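# Hang the long rail on two posts by its hooks

## Task

Hang the long rail across the two posts so that the hook at each end is pushed fully into the red-marked slot on its post. When finished, the posts must bear the rail's weight and only the posts and the robot may be in contact with it. The rail has to stay up on its own: if a gripper is still steadying it, removing the robot must not let it roll or drop noticeably. A rail that stays in place only because the robot holds it does not count.

## Robot and tools

Robot: two arms, left_arm and right_arm, each ending in a two-finger gripper. The fingers point along the gripper's +z axis and close along its y axis. The reported end_effector_position sits between the finger pads, roughly 1 cm short of the fingertips.

Frame: one scene frame for everything. Origin on the table surface midway between the arms; +z up, +x outward across the table, and left_arm stands on the +y side. The arm names do not match left or right in camera pictures. Printed hand positions can be slightly wrong, more so when an arm reaches far.

Row format (used by execute_actions and move): a flat list of 16 numbers, always covering both arms even if one is idle. First left_arm: x, y, z, qw, qx, qy, qz, opening; then right_arm in the same order. x, y, z are an absolute target position in metres and the quaternion is an absolute target orientation, w first, both in the scene frame, so each half of a row is a pose, not an offset. Opening runs from -1 (closed) to +1 (fully open, 0.094 m). To hold orientation steady, repeat the same quaternion you chose earlier rather than copying the last reported one, which may have drifted. An arm meant to stay put should get its full last reported pose and the desired opening in every call.

execute_actions(actions): a list of up to 15 actions; each action is a list of up to 15 rows, one per control step of 1/30 s. If an action has fewer than 15 rows, its final row repeats for the remaining steps. An empty list simply returns the current state and images. Every target must lie within 0.6 m of that gripper's position at the start of the action along each of the gripper's own axes; otherwise the action is rejected for both arms. A malformed action, or a first action failing this test against the latest reported state, cancels the whole call.

Per-step clipping: every commanded pose is limited to 70 mm and 16 degrees away from the measured gripper pose, and the controller (damped inverse kinematics) favours position over orientation. Far targets therefore need several actions; after an action the arm only continues to its last clipped pose. Expect endings a centimetre or more off, usually too low. Elbows cannot fully straighten.

move(target, speed, blocking): target is one 16-number row of absolute poses. Each gripper travels a straight line toward its pose, all finishing together, lasting 0.5 to 10 s (cut off at 10 s if longer). speed is the peak path speed in m/s, 0.002 to 0.5, default 0.25; rotation is capped at twice that value in rad/s. The opening is applied at the start. Motions do not avoid obstacles or the other arm, can lag, stray and overshoot speed, especially with a near-straight arm. Faster contact and targets deeper past a contact both mean harder impacts. With blocking=false the result comes after 0.5 s while motion continues; use wait(0) to check, and call wait or stop before sending new rows or moves. The result adds a move: line with the outcome (done, off_target, moving, held, fault), active limits, and each gripper's distance from its pose. If only one arm is named, the other finished normally. held = a check blocked the last step; limits=paced = the sent pose was clipped; limits=held = steps were blocked en route, after which the arm may jump faster than speed.

wait(seconds): 0 to 10; lets time pass with arms holding their last command; a running move keeps going and the wait returns early when it ends.

stop(): brakes a running move; needs braking room, more at higher speed; fingers keep moving.

zoom_image(camera, region): camera is cam_high, cam_low, cam_left_wrist or cam_right_wrist; region is [x0, y0, x1, y1] in pixels of that camera's latest 896x504 image, at most 504 by 504.

finished_scene(scene): ends the current scene, given its number, permanently; the rail must already hang correctly and remain so. Its result reports success and the next task.

Results: a state line "left_arm: … | right_arm: …" with each gripper's position and quaternion; Hand target lines showing where each arm is currently being driven; grip_measured on the same scale as the commanded opening (the last Joint positions value is the opening in metres; each gripper may be off by about 1 mm consistently). Action calls also list positions at some steps, with HELD marking steps where an arm's command was restrained. A "pose unreachable" line means the clearance check altered or blocked that arm's command. FAULT lines mark arm stops.

Gripping: to hold, command an opening below grip_measured; about 0.03 lower is a firm grip, smaller differences lighter. Pad force tops out near 50 to 62 N, less for parts under about 2 mm thick, with a brief spike at first contact.

Joint ranges (rad), base to gripper: waist -2.618 to 3.054, shoulder 0.000 to 3.142, elbow 0.000 to 3.142, wrist pitch -1.571 to 1.571, wrist yaw -1.571 to 1.571, wrist roll -2.094 to 2.094.

Heat: holding loads warms motors, even while you compose replies. MOTOR HOT appears at 75 °C; at 90 °C that arm halts for 10 seconds (that threshold is then disabled for 5 minutes, then re-armed); at 100 °C the arm and gripper go limp and the arm drops. These appear as OVER-TEMPERATURE FAULT lines.

The simulation keeps running while replies are written, with the robot holding its last command. Brief external tugs on held parts or pushes on loose ones can occur.

Avoid: dropping or knocking anything off the table (fails the task), slips, slams, hard hits or heavy pushing, and collisions or pressing between the two arms, which can end the scene. An arm blocked by an object tends to keep pushing until given a new command.

Each tool is called after "Call:" as a command line: name --argument value for each argument, lists and objects as JSON in quotes; but a table of rows of numbers goes row by row, as --pt "numbers of a row", without its own name.

## Session

Call:
execute_actions --actions '[]'

Scene clock: 0.00 s.
left_arm: end_effector_position=(+0.2062, -0.1038, +0.1123) grip_measured=+1.000 end_effector_quat_wxyz=(-0.014, +0.420, +0.900, -0.118) | right_arm: end_effector_position=(+0.5258, -0.4588, +0.2364) grip_measured=+1.000 end_effector_quat_wxyz=(+0.578, +0.718, +0.127, +0.367)
Joint positions: left_arm=[-0.782  2.286  2.195 -1.383  0.217 -0.106  0.094] | right_arm=[0.195 2.048 1.405 0.546 0.877 2.037 0.094]
Joint velocities: left_arm=[-0.012 -0.022 -0.007 -0.037 -0.007 -0.007  0.   ] | right_arm=[ 0.002 -0.007  0.002 -0.037 -0.007  0.007  0.   ]
Motor temperatures (°C, as the motors report them): left_arm=[26 25 24 24 24 24] | right_arm=[26 26 26 25 24 25]
Hand target (left_arm): +0.208, -0.107, +0.123; -0.000, +0.422, +0.898, -0.126
Hand target (right_arm): +0.525, -0.459, +0.241; +0.580, +0.717, +0.128, +0.365

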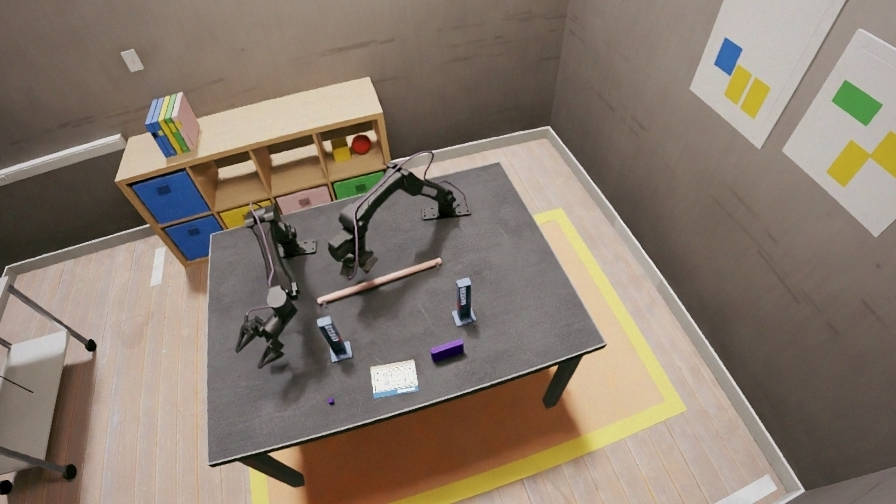

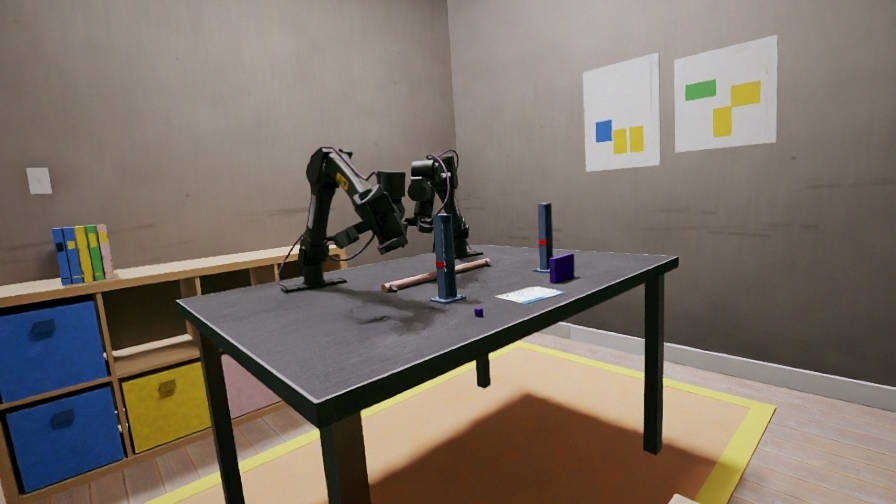

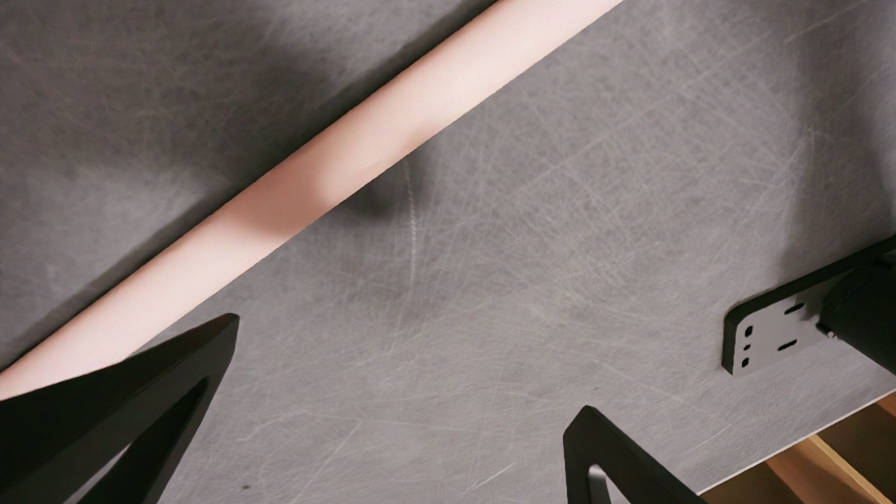

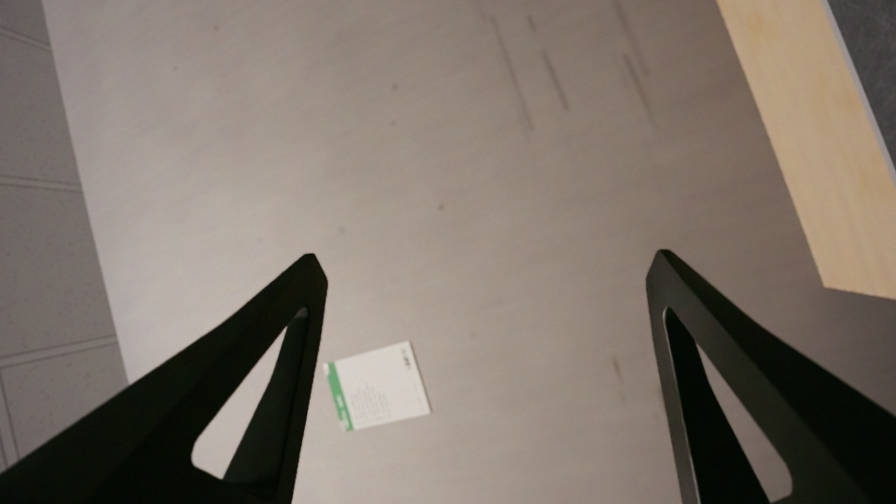

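Call:
zoom_image --camera "cam_high" --region '[290, 230, 510, 380]'

Call:
zoom_image --camera "cam_low" --region '[360, 190, 600, 320]'

Region (290, 230, 510, 380) of cam_high's 896x504 image, scaled by 2.291, with more detail than that image has; it fills the top 344 rows of this view, and the rest is white.

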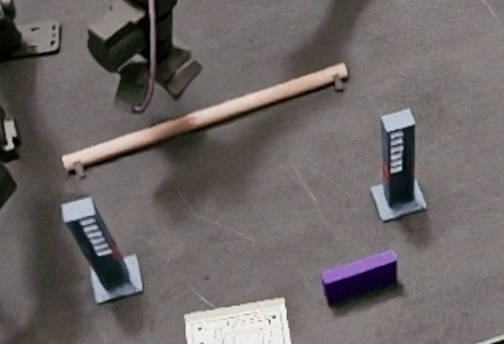

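Region (360, 190, 600, 320) of cam_low's 896x504 image, scaled by 2.100, with more detail than that image has; it fills the top 273 rows of this view, and the rest is white.

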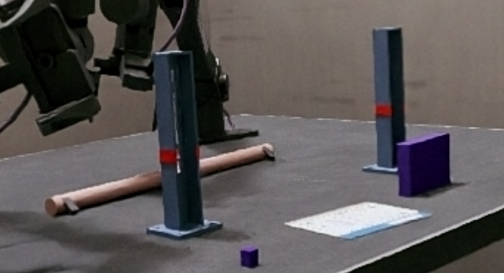

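Call:
move --target '[0.28,0.2,0.36,0,0,1,0,1,0.28,-0.42,0.38,0,0,1,0,1]' --speed 0.35

Scene clock: 6.00 s.
left_arm: end_effector_position=(+0.2829, +0.1960, +0.3446) grip_measured=+1.000 end_effector_quat_wxyz=(+0.250, +0.006, +0.963, -0.097) | right_arm: end_effector_position=(+0.2832, -0.4251, +0.3756) grip_measured=+1.000 end_effector_quat_wxyz=(+0.310, +0.023, +0.949, -0.059)
Joint positions: left_arm=[-0.128  1.562  2.087 -1.554  0.032 -0.31   0.094] | right_arm=[-0.096  1.557  2.182 -1.553 -0.017 -0.187  0.094]
Joint velocities: left_arm=[-0.002 -0.027  0.017  0.022  0.037  0.051  0.   ] | right_arm=[ 0.012  0.002 -0.002  0.022  0.066 -0.125  0.   ]
Motor temperatures (°C, as the motors report them): left_arm=[26 27 24 25 24 24] | right_arm=[26 28 27 26 24 25]
Hand target (left_arm): +0.279, +0.201, +0.359; +0.274, +0.003, +0.957, -0.095
Hand target (right_arm): +0.278, -0.422, +0.375; +0.307, +0.015, +0.949, -0.063
Off the commanded pose (left_arm): 0.016 m, 31 deg; orientation clipped at the last step of the last action.
Off the commanded pose (right_arm): 0.007 m, 37 deg; orientation clipped at the last step of the last action.
joint sent to its limit (left arm) — the command would take joint 4 (wrist pitch) past its lower limit, so that joint was sent only as far as its limit.
joint sent to its limit (right arm) — the command would take joint 4 (wrist pitch) past its lower limit, so that joint was sent only as far as its limit.
move: off_target (left_arm, right_arm); limits=paced

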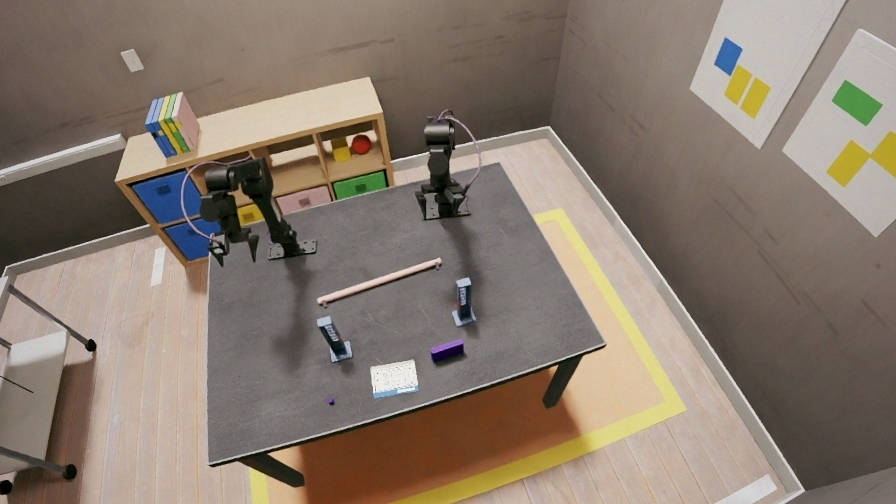

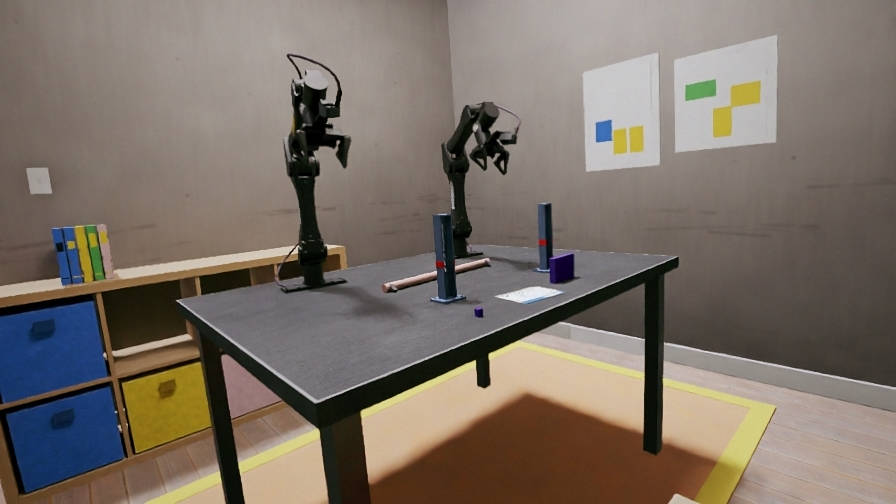

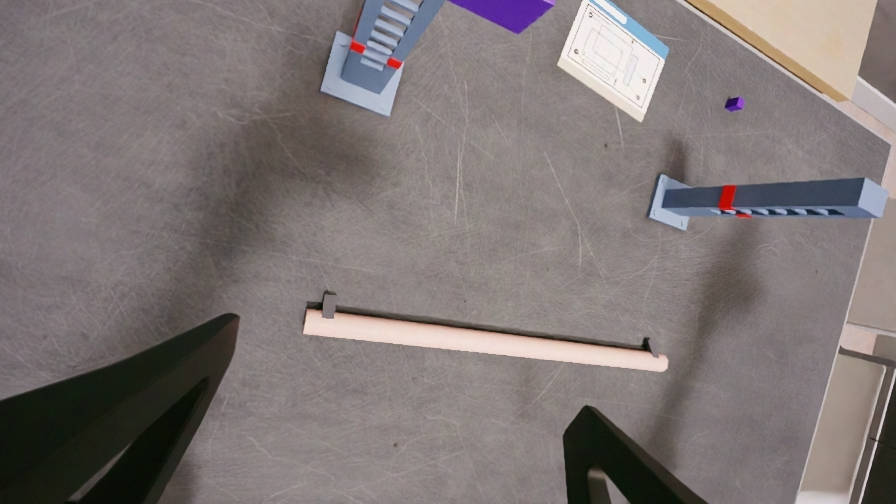

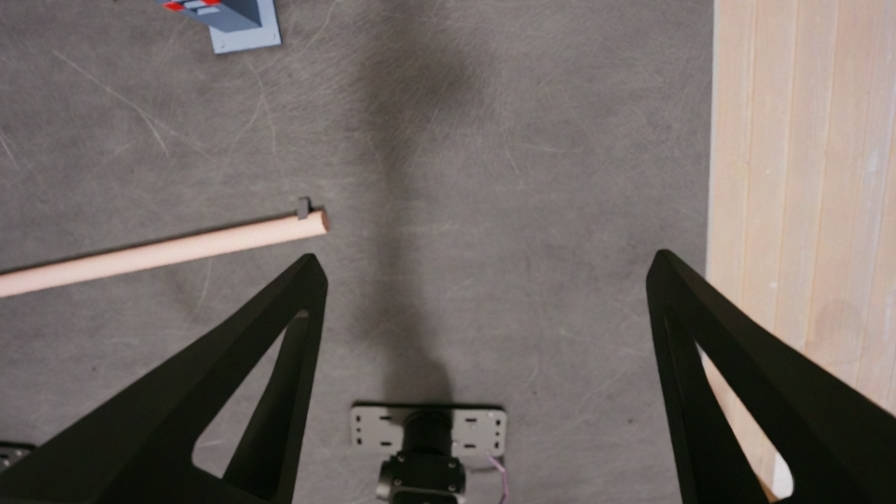

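Call:
move --target '[0.25,0.12,0.13,0,0.707,0.707,0,1,0.25,-0.16,0.13,0,0.707,-0.707,0,1]' --speed 0.35

Scene clock: 9.67 s.
left_arm: end_effector_position=(+0.2493, +0.1217, +0.1294) grip_measured=+1.000 end_effector_quat_wxyz=(-0.005, +0.698, +0.716, -0.012) | right_arm: end_effector_position=(+0.2485, -0.1634, +0.1206) grip_measured=+1.000 end_effector_quat_wxyz=(+0.010, +0.701, -0.713, -0.011)
Joint positions: left_arm=[-0.382  1.806  1.576 -1.356  0.022  0.977  0.094] | right_arm=[ 0.714  1.861  1.61  -1.345 -0.017 -0.986  0.094]
Joint velocities: left_arm=[-0.002 -0.002  0.012 -0.007 -0.081 -0.051  0.   ] | right_arm=[-0.012 -0.007  0.022  0.007 -0.007 -0.037  0.   ]
Motor temperatures (°C, as the motors report them): left_arm=[26 27 24 25 24 24] | right_arm=[26 28 27 26 24 25]
Hand target (left_arm): +0.251, +0.119, +0.128; +0.001, +0.705, +0.710, -0.008
Hand target (right_arm): +0.253, -0.157, +0.127; -0.007, +0.706, -0.708, -0.013
Off the commanded pose (left_arm): 0.002 m, 2 deg.
Off the commanded pose (right_arm): 0.010 m, 2 deg.
move: done

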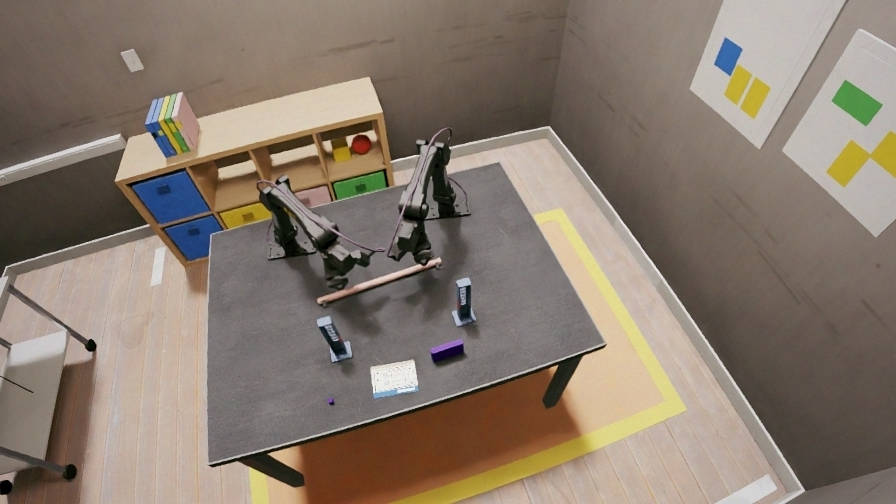

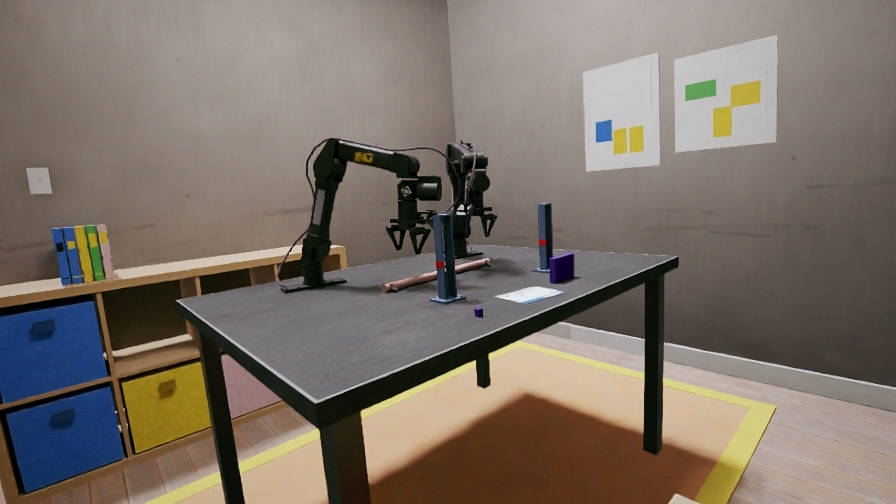

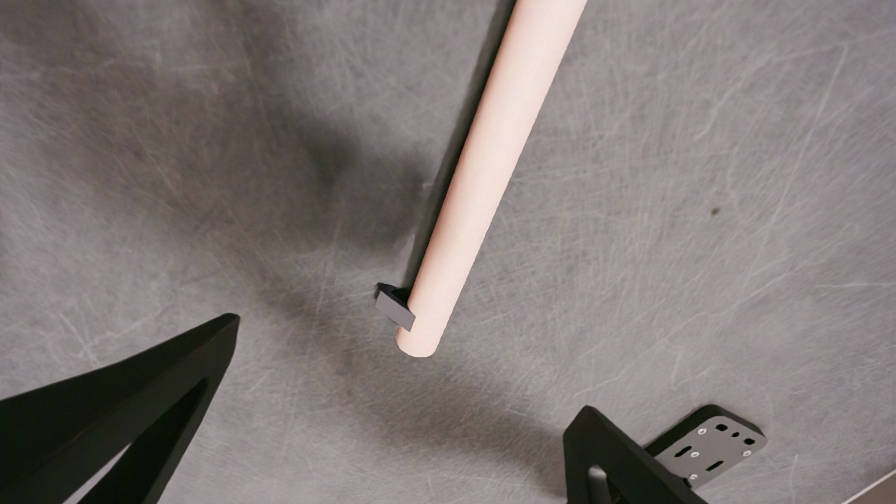

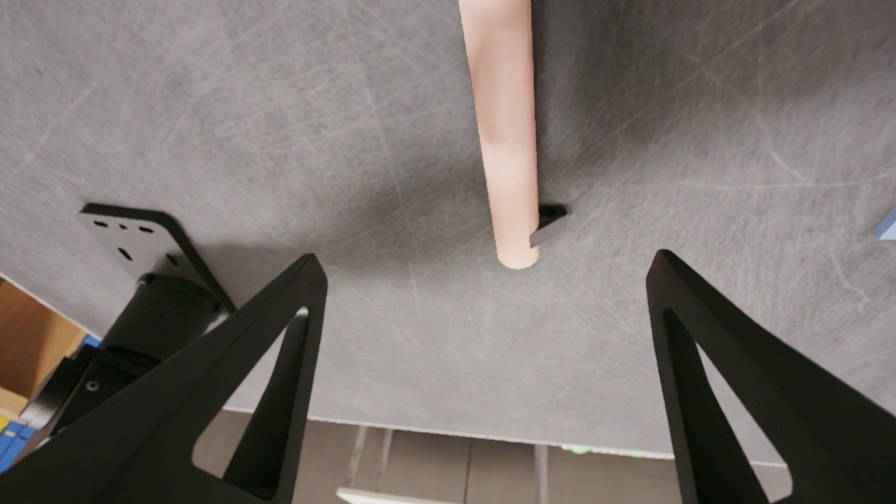

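Call:
move --target '[0.25,0.11,0.05,0,0.707,0.707,0,0.6,0.265,-0.14,0.05,0,0.707,-0.707,0,0.6]'

Call:
zoom_image --camera "cam_low" --region '[370, 240, 500, 310]'

Scene clock: 10.90 s.
left_arm: end_effector_position=(+0.2480, +0.1134, +0.0497) grip_measured=+0.602 end_effector_quat_wxyz=(-0.009, +0.707, +0.707, -0.005) | right_arm: end_effector_position=(+0.2664, -0.1423, +0.0493) grip_measured=+0.602 end_effector_quat_wxyz=(+0.007, +0.707, -0.707, -0.001)
Joint positions: left_arm=[-0.413  1.867  1.334 -1.058  0.007  0.973  0.075] | right_arm=[ 0.744  1.988  1.499 -1.095  0.001 -0.971  0.075]
Joint velocities: left_arm=[-0.017 -0.002  0.002  0.022 -0.051  0.037 -0.001] | right_arm=[ 0.017 -0.002  0.002 -0.066  0.051 -0.051 -0.   ]
Motor temperatures (°C, as the motors report them): left_arm=[26 27 24 25 24 24] | right_arm=[26 28 27 26 24 25]
Hand target (left_arm): +0.250, +0.110, +0.050; -0.001, +0.707, +0.707, -0.001
Hand target (right_arm): +0.266, -0.139, +0.050; +0.000, +0.707, -0.707, -0.001
Off the commanded pose (left_arm): 0.004 m, 1 deg.
Off the commanded pose (right_arm): 0.003 m, 1 deg.
move: done

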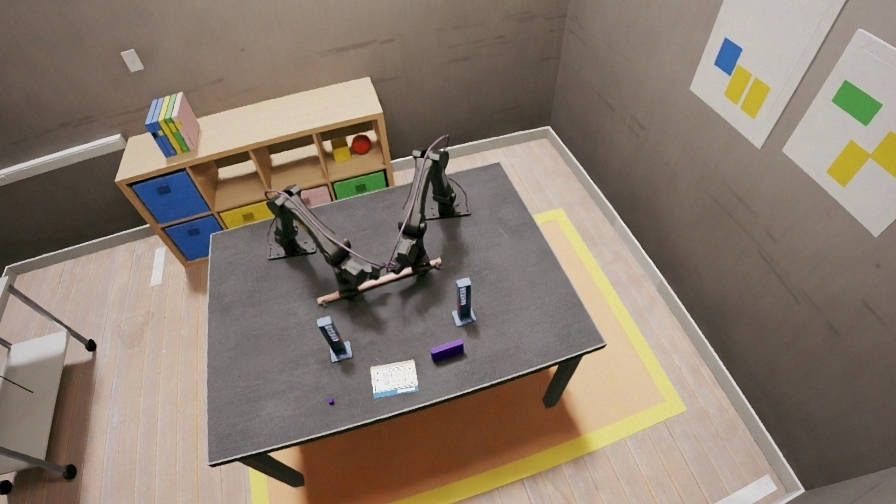

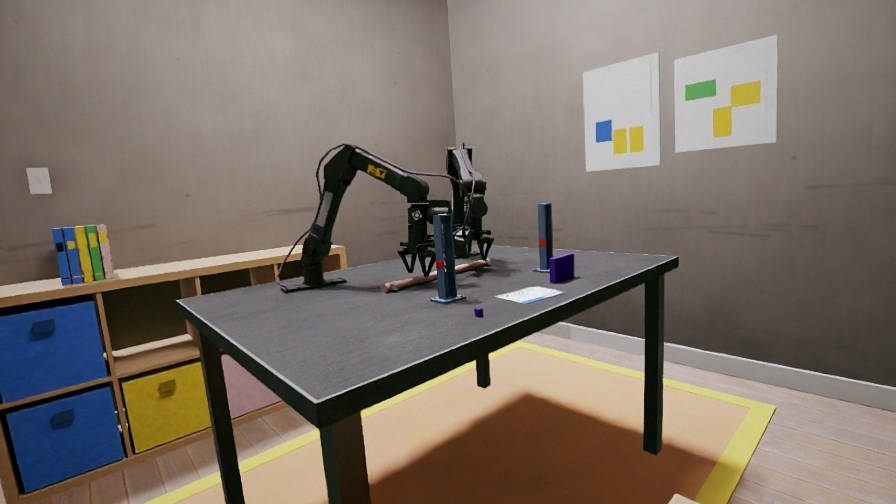

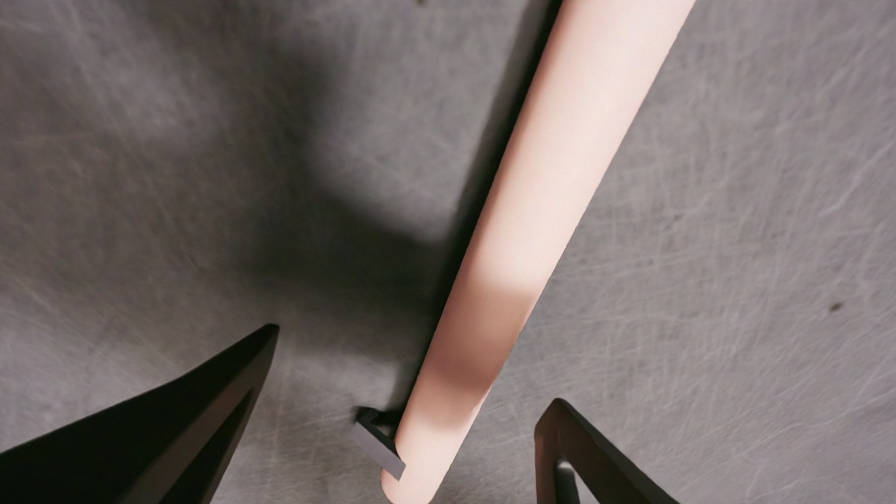

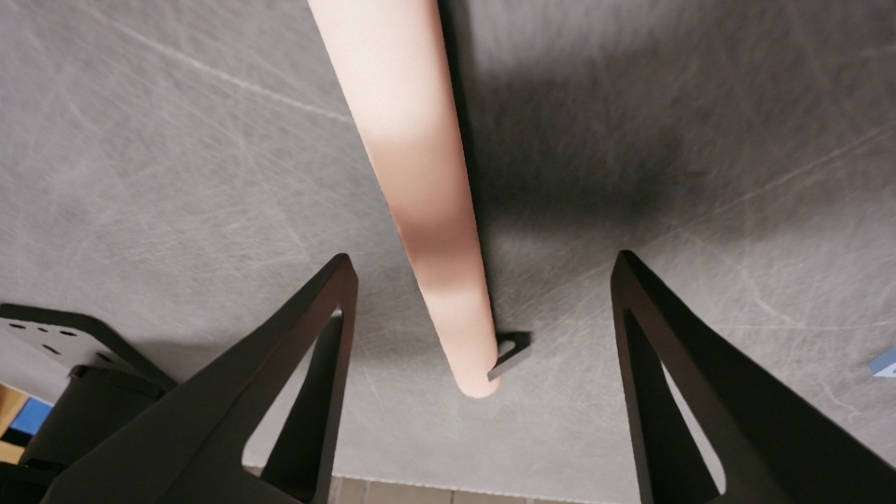

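Region (370, 240, 500, 310) of cam_low's 896x504 image, scaled by 3.877, with more detail than that image has; it fills the top 271 rows of this view, and the rest is white.

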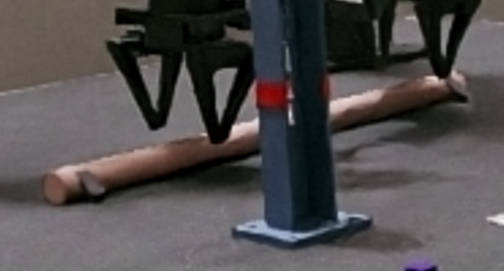

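Call:
move --target '[0.243,0.11,0.017,0,0.72,0.694,0,0.6,0.257,-0.14,0.017,0,0.694,-0.72,0,0.6]' --speed 0.1

Call:
move --target '[0.243,0.11,0.017,0,0.72,0.694,0,-0.4,0.257,-0.14,0.017,0,0.694,-0.72,0,-0.4]'

Scene clock: 12.07 s.
left_arm: end_effector_position=(+0.2424, +0.1128, +0.0194) grip_measured=+0.602 end_effector_quat_wxyz=(-0.005, +0.713, +0.701, -0.004) | right_arm: end_effector_position=(+0.2608, -0.1419, +0.0216) grip_measured=+0.602 end_effector_quat_wxyz=(-0.002, +0.693, -0.721, +0.001)
Joint positions: left_arm=[-0.425  1.883  1.227 -0.925  0.006  0.979  0.075] | right_arm=[ 0.754  1.988  1.384 -0.962  0.002 -0.923  0.075]
Joint velocities: left_arm=[ 0.007  0.002  0.012  0.066 -0.022 -0.037 -0.   ] | right_arm=[ 0.002  0.012 -0.017  0.051 -0.081  0.007 -0.001]
Motor temperatures (°C, as the motors report them): left_arm=[26 27 25 25 24 24] | right_arm=[26 29 27 26 24 25]
Hand target (left_arm): +0.243, +0.110, +0.017; -0.000, +0.720, +0.694, -0.000
Hand target (right_arm): +0.258, -0.140, +0.017; +0.000, +0.694, -0.720, -0.000
Off the commanded pose (left_arm): 0.004 m, 1 deg.
Off the commanded pose (right_arm): 0.006 m, 0 deg.
move: done

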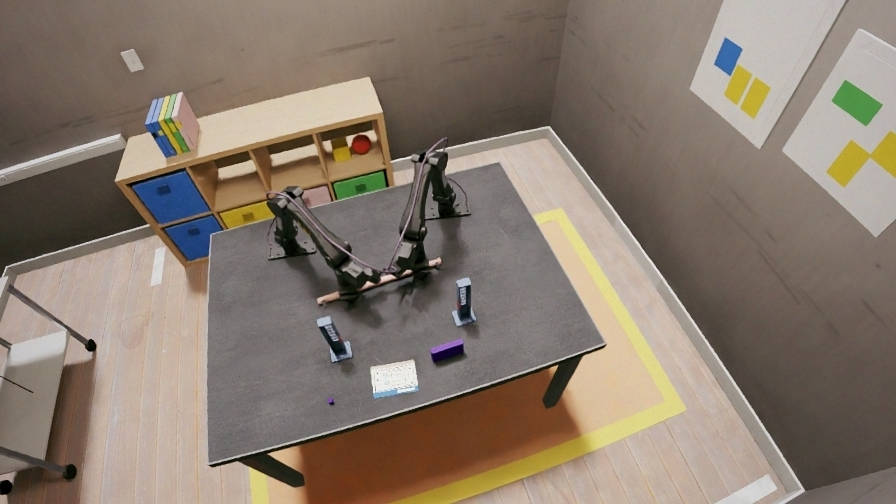

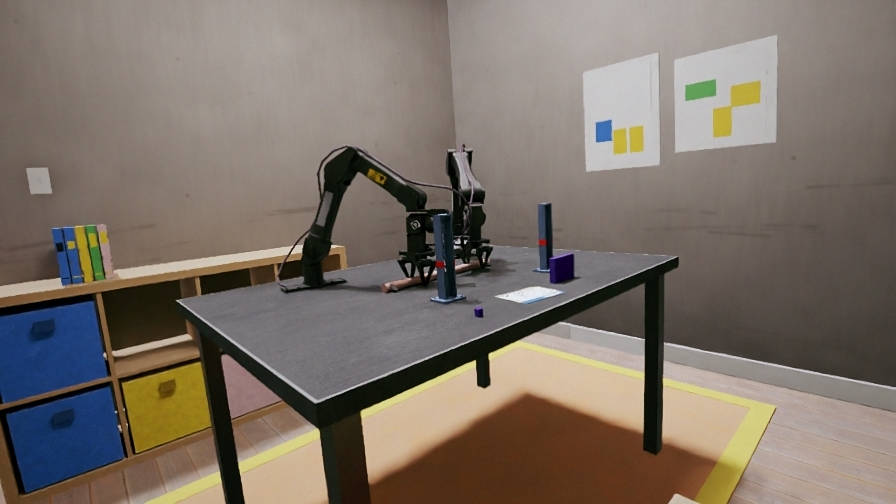

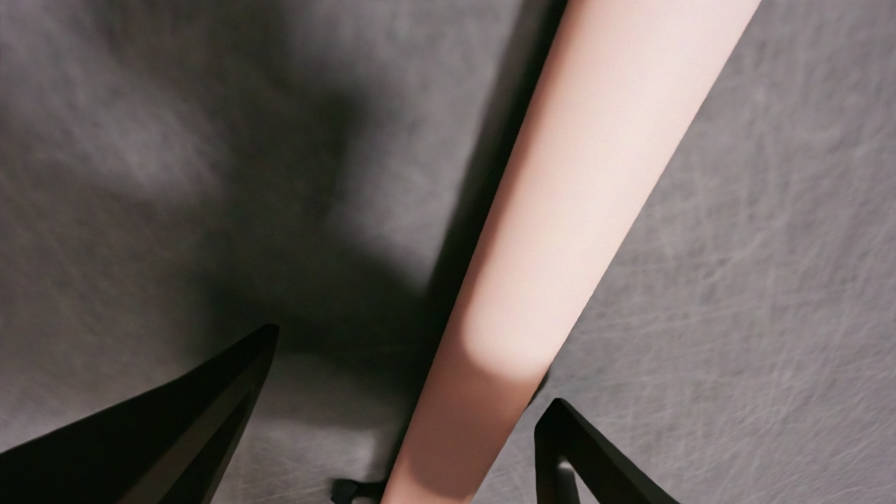

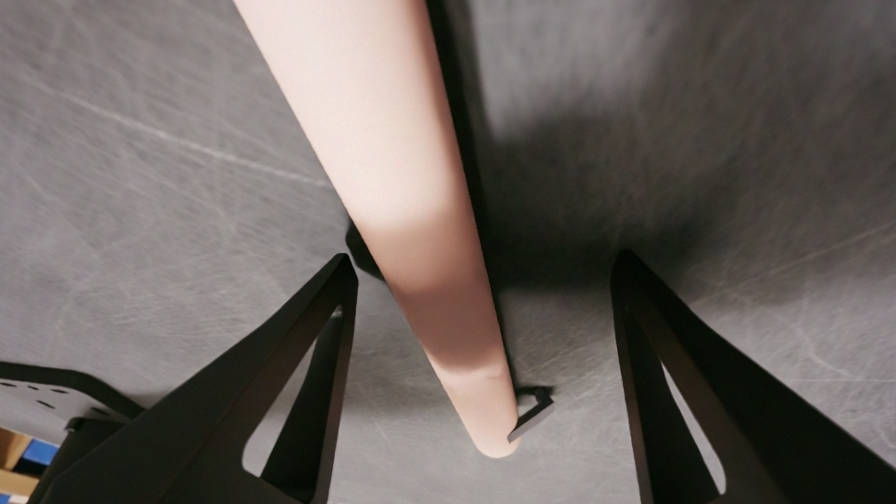

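Scene clock: 12.77 s.
left_arm: end_effector_position=(+0.2428, +0.1126, +0.0194) grip_measured=-0.398 end_effector_quat_wxyz=(-0.004, +0.714, +0.701, -0.003) | right_arm: end_effector_position=(+0.2613, -0.1422, +0.0216) grip_measured=-0.398 end_effector_quat_wxyz=(-0.002, +0.693, -0.721, +0.003)
Joint positions: left_arm=[-0.425  1.883  1.227 -0.923  0.005  0.979  0.028] | right_arm=[ 0.754  1.988  1.384 -0.961  0.005 -0.923  0.028]
Joint velocities: left_arm=[ 0.007 -0.002 -0.022 -0.051  0.081 -0.037  0.001] | right_arm=[-0.007 -0.007  0.002 -0.066 -0.022  0.022 -0.001]
Motor temperatures (°C, as the motors report them): left_arm=[26 28 25 25 24 24] | right_arm=[26 29 27 26 24 25]
Hand target (left_arm): +0.243, +0.110, +0.017; -0.000, +0.720, +0.694, -0.000
Hand target (right_arm): +0.257, -0.140, +0.017; +0.000, +0.694, -0.720, -0.000
Off the commanded pose (left_arm): 0.004 m, 1 deg.
Off the commanded pose (right_arm): 0.007 m, 0 deg.
move: done

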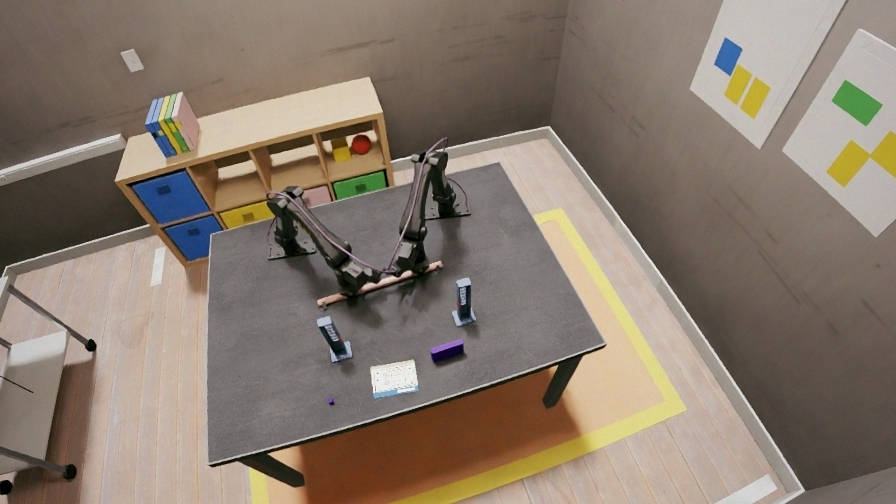

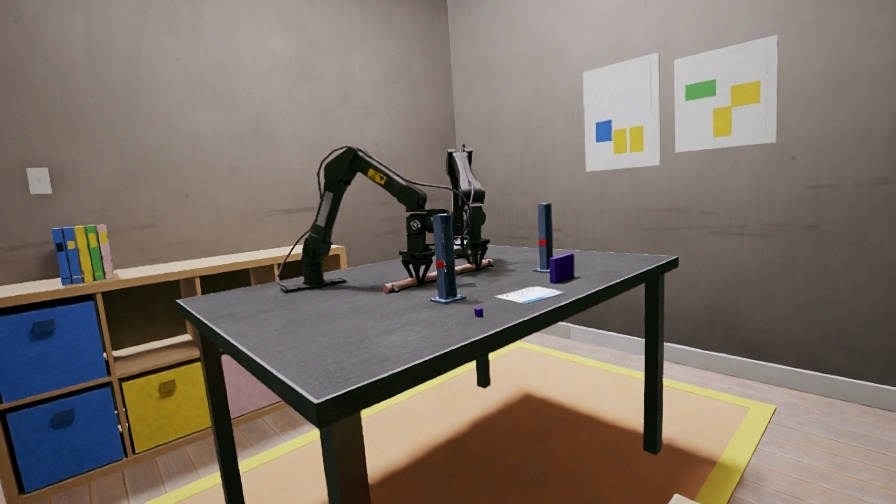

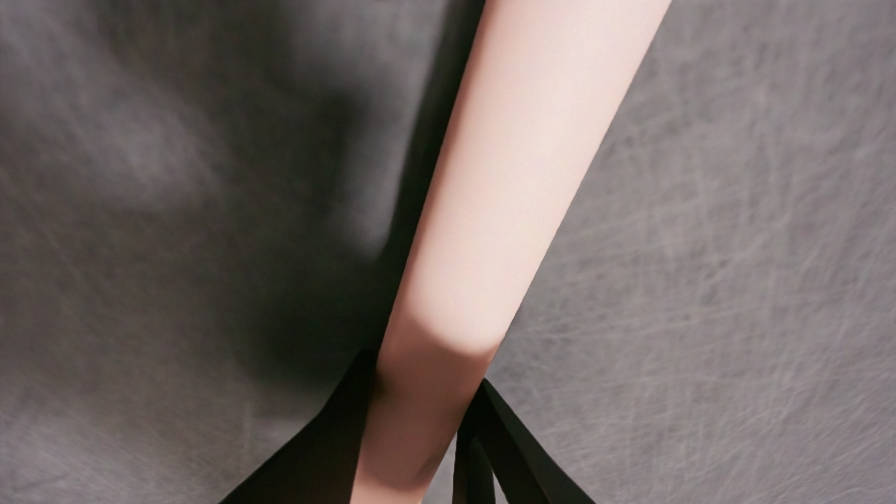

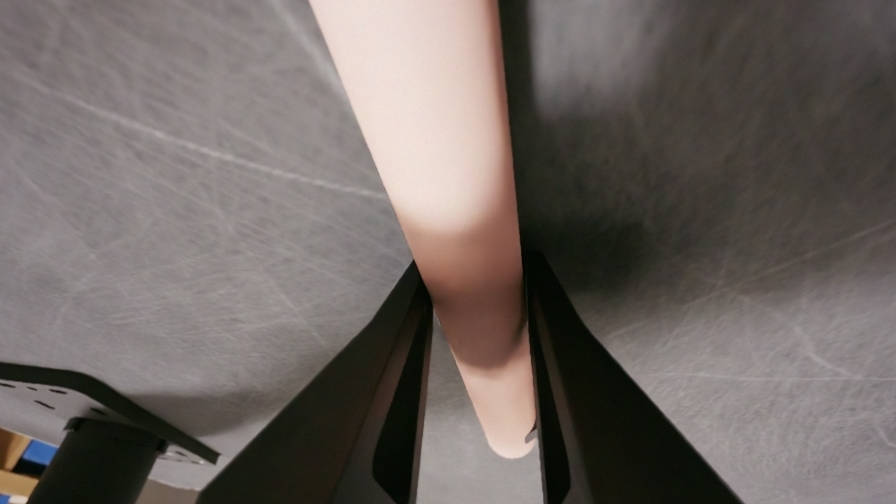

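Call:
move --target '[0.243,0.11,0.012,0,0.73,0.683,0,-0.4,0.259,-0.14,0.01,0,0.68,-0.733,0,-0.4]' --speed 0.05

Call:
move --target '[0.243,0.11,0.012,0,0.73,0.683,0,-0.56,0.259,-0.14,0.01,0,0.68,-0.733,0,-0.56]'

Scene clock: 13.67 s.
left_arm: end_effector_position=(+0.2432, +0.1125, +0.0170) grip_measured=-0.398 end_effector_quat_wxyz=(-0.001, +0.723, +0.691, -0.003) | right_arm: end_effector_position=(+0.2611, -0.1423, +0.0192) grip_measured=-0.398 end_effector_quat_wxyz=(-0.002, +0.682, -0.731, +0.003)
Joint positions: left_arm=[-0.425  1.883  1.217 -0.907  0.005  1.007  0.028] | right_arm=[ 0.754  1.992  1.378 -0.953  0.005 -0.892  0.028]
Joint velocities: left_arm=[-0.002  0.017  0.007  0.066 -0.007  0.066  0.   ] | right_arm=[ 0.012 -0.017 -0.012  0.022  0.11   0.007 -0.   ]
Motor temperatures (°C, as the motors report them): left_arm=[26 28 25 25 24 24] | right_arm=[26 29 27 26 24 25]
Hand target (left_arm): +0.243, +0.110, +0.012; -0.000, +0.730, +0.683, +0.000
Hand target (right_arm): +0.259, -0.140, +0.010; +0.000, +0.680, -0.733, -0.000
Off the commanded pose (left_arm): 0.006 m, 1 deg.
Off the commanded pose (right_arm): 0.010 m, 0 deg.
move: done

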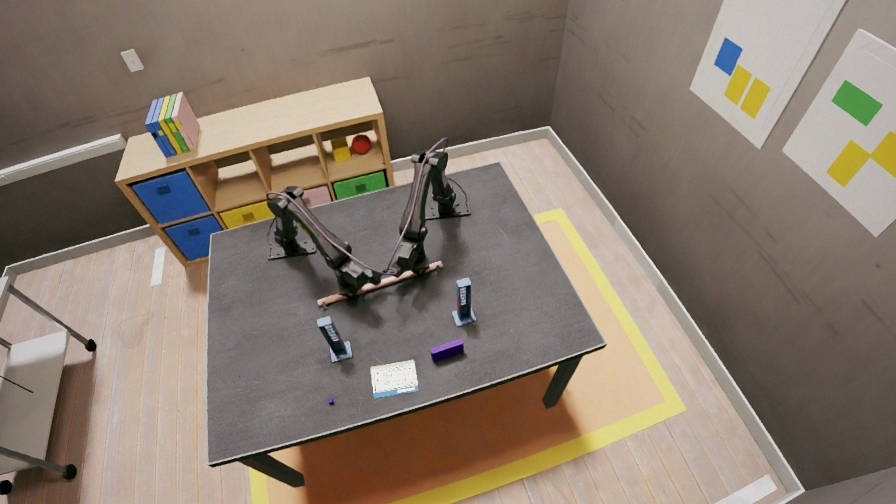

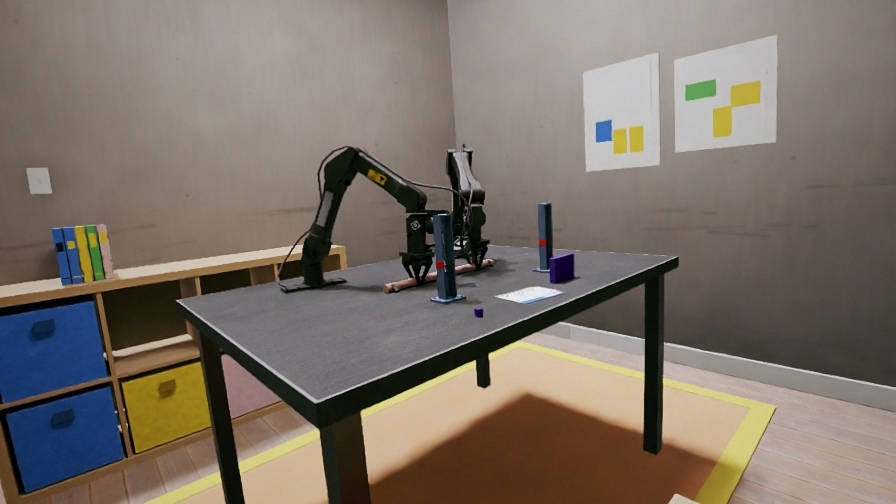

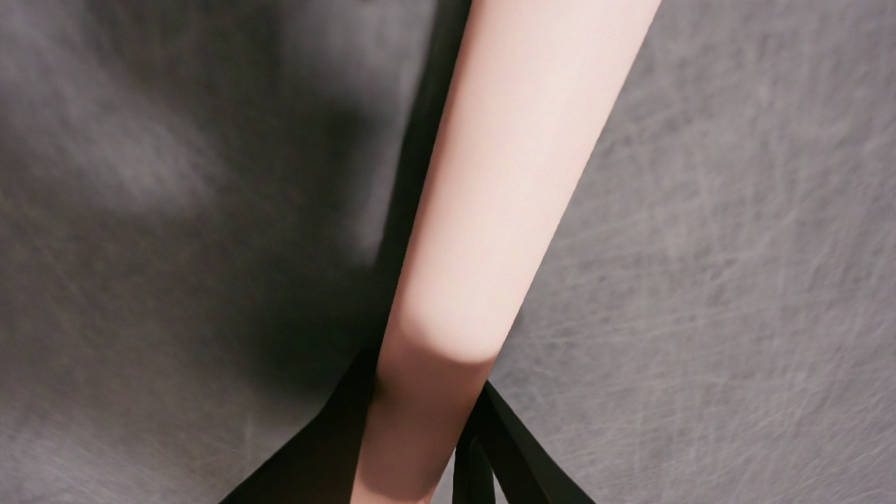

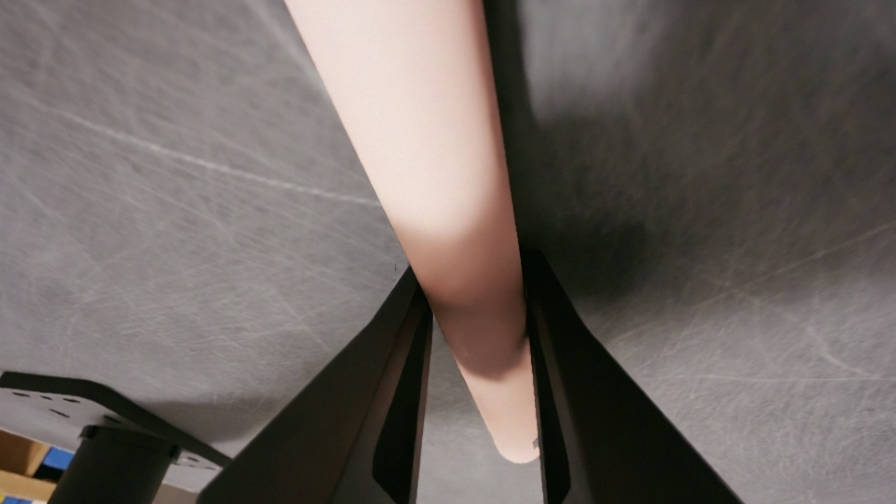

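Scene clock: 14.37 s.
left_arm: end_effector_position=(+0.2458, +0.1123, +0.0170) grip_measured=-0.502 end_effector_quat_wxyz=(+0.003, +0.721, +0.693, +0.001) | right_arm: end_effector_position=(+0.2592, -0.1426, +0.0192) grip_measured=-0.469 end_effector_quat_wxyz=(+0.002, +0.688, -0.726, +0.002)
Joint positions: left_arm=[-0.424  1.883  1.217 -0.898 -0.001  1.002  0.023] | right_arm=[ 0.757  1.992  1.378 -0.96   0.005 -0.906  0.025]
Joint velocities: left_arm=[-0.012  0.012  0.002 -0.037 -0.022  0.051  0.   ] | right_arm=[-0.007  0.012 -0.007  0.007 -0.051  0.037  0.001]
Motor temperatures (°C, as the motors report them): left_arm=[26 28 25 25 24 24] | right_arm=[26 29 27 26 24 25]
Hand target (left_arm): +0.243, +0.110, +0.012; -0.000, +0.730, +0.683, -0.000
Hand target (right_arm): +0.259, -0.140, +0.010; +0.000, +0.680, -0.733, -0.000
Off the commanded pose (left_arm): 0.006 m, 2 deg.
Off the commanded pose (right_arm): 0.010 m, 1 deg.
move: done

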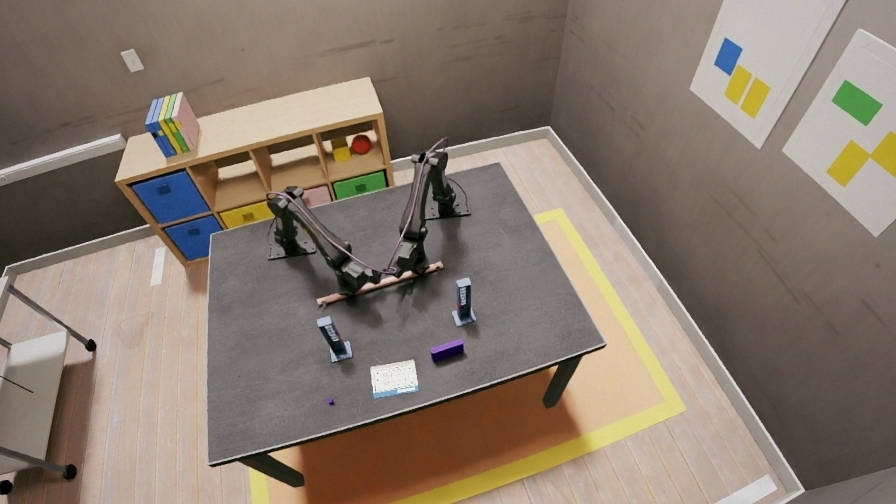

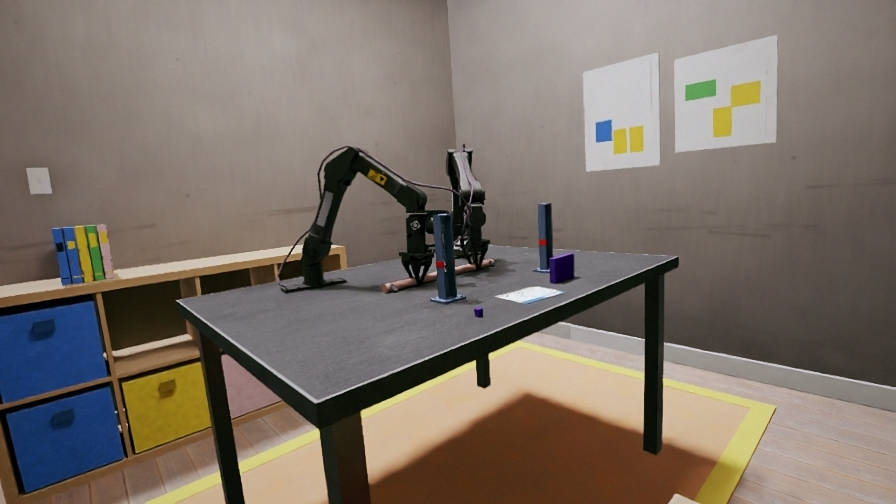

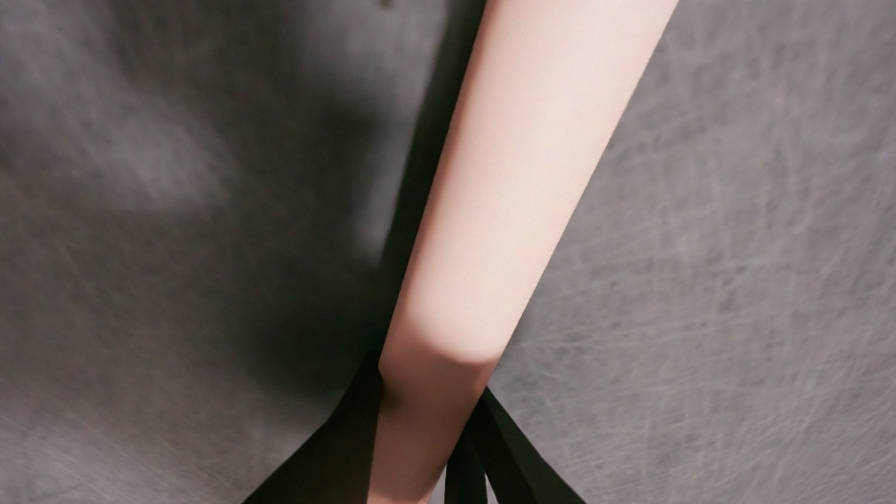

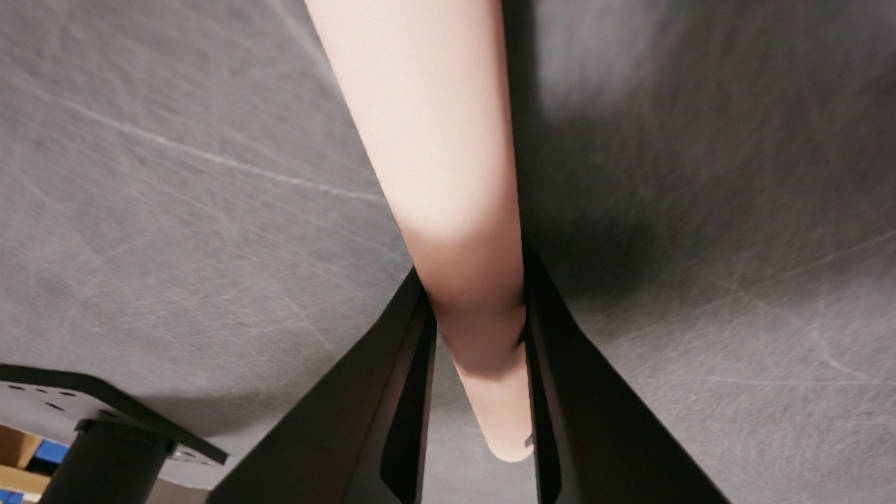

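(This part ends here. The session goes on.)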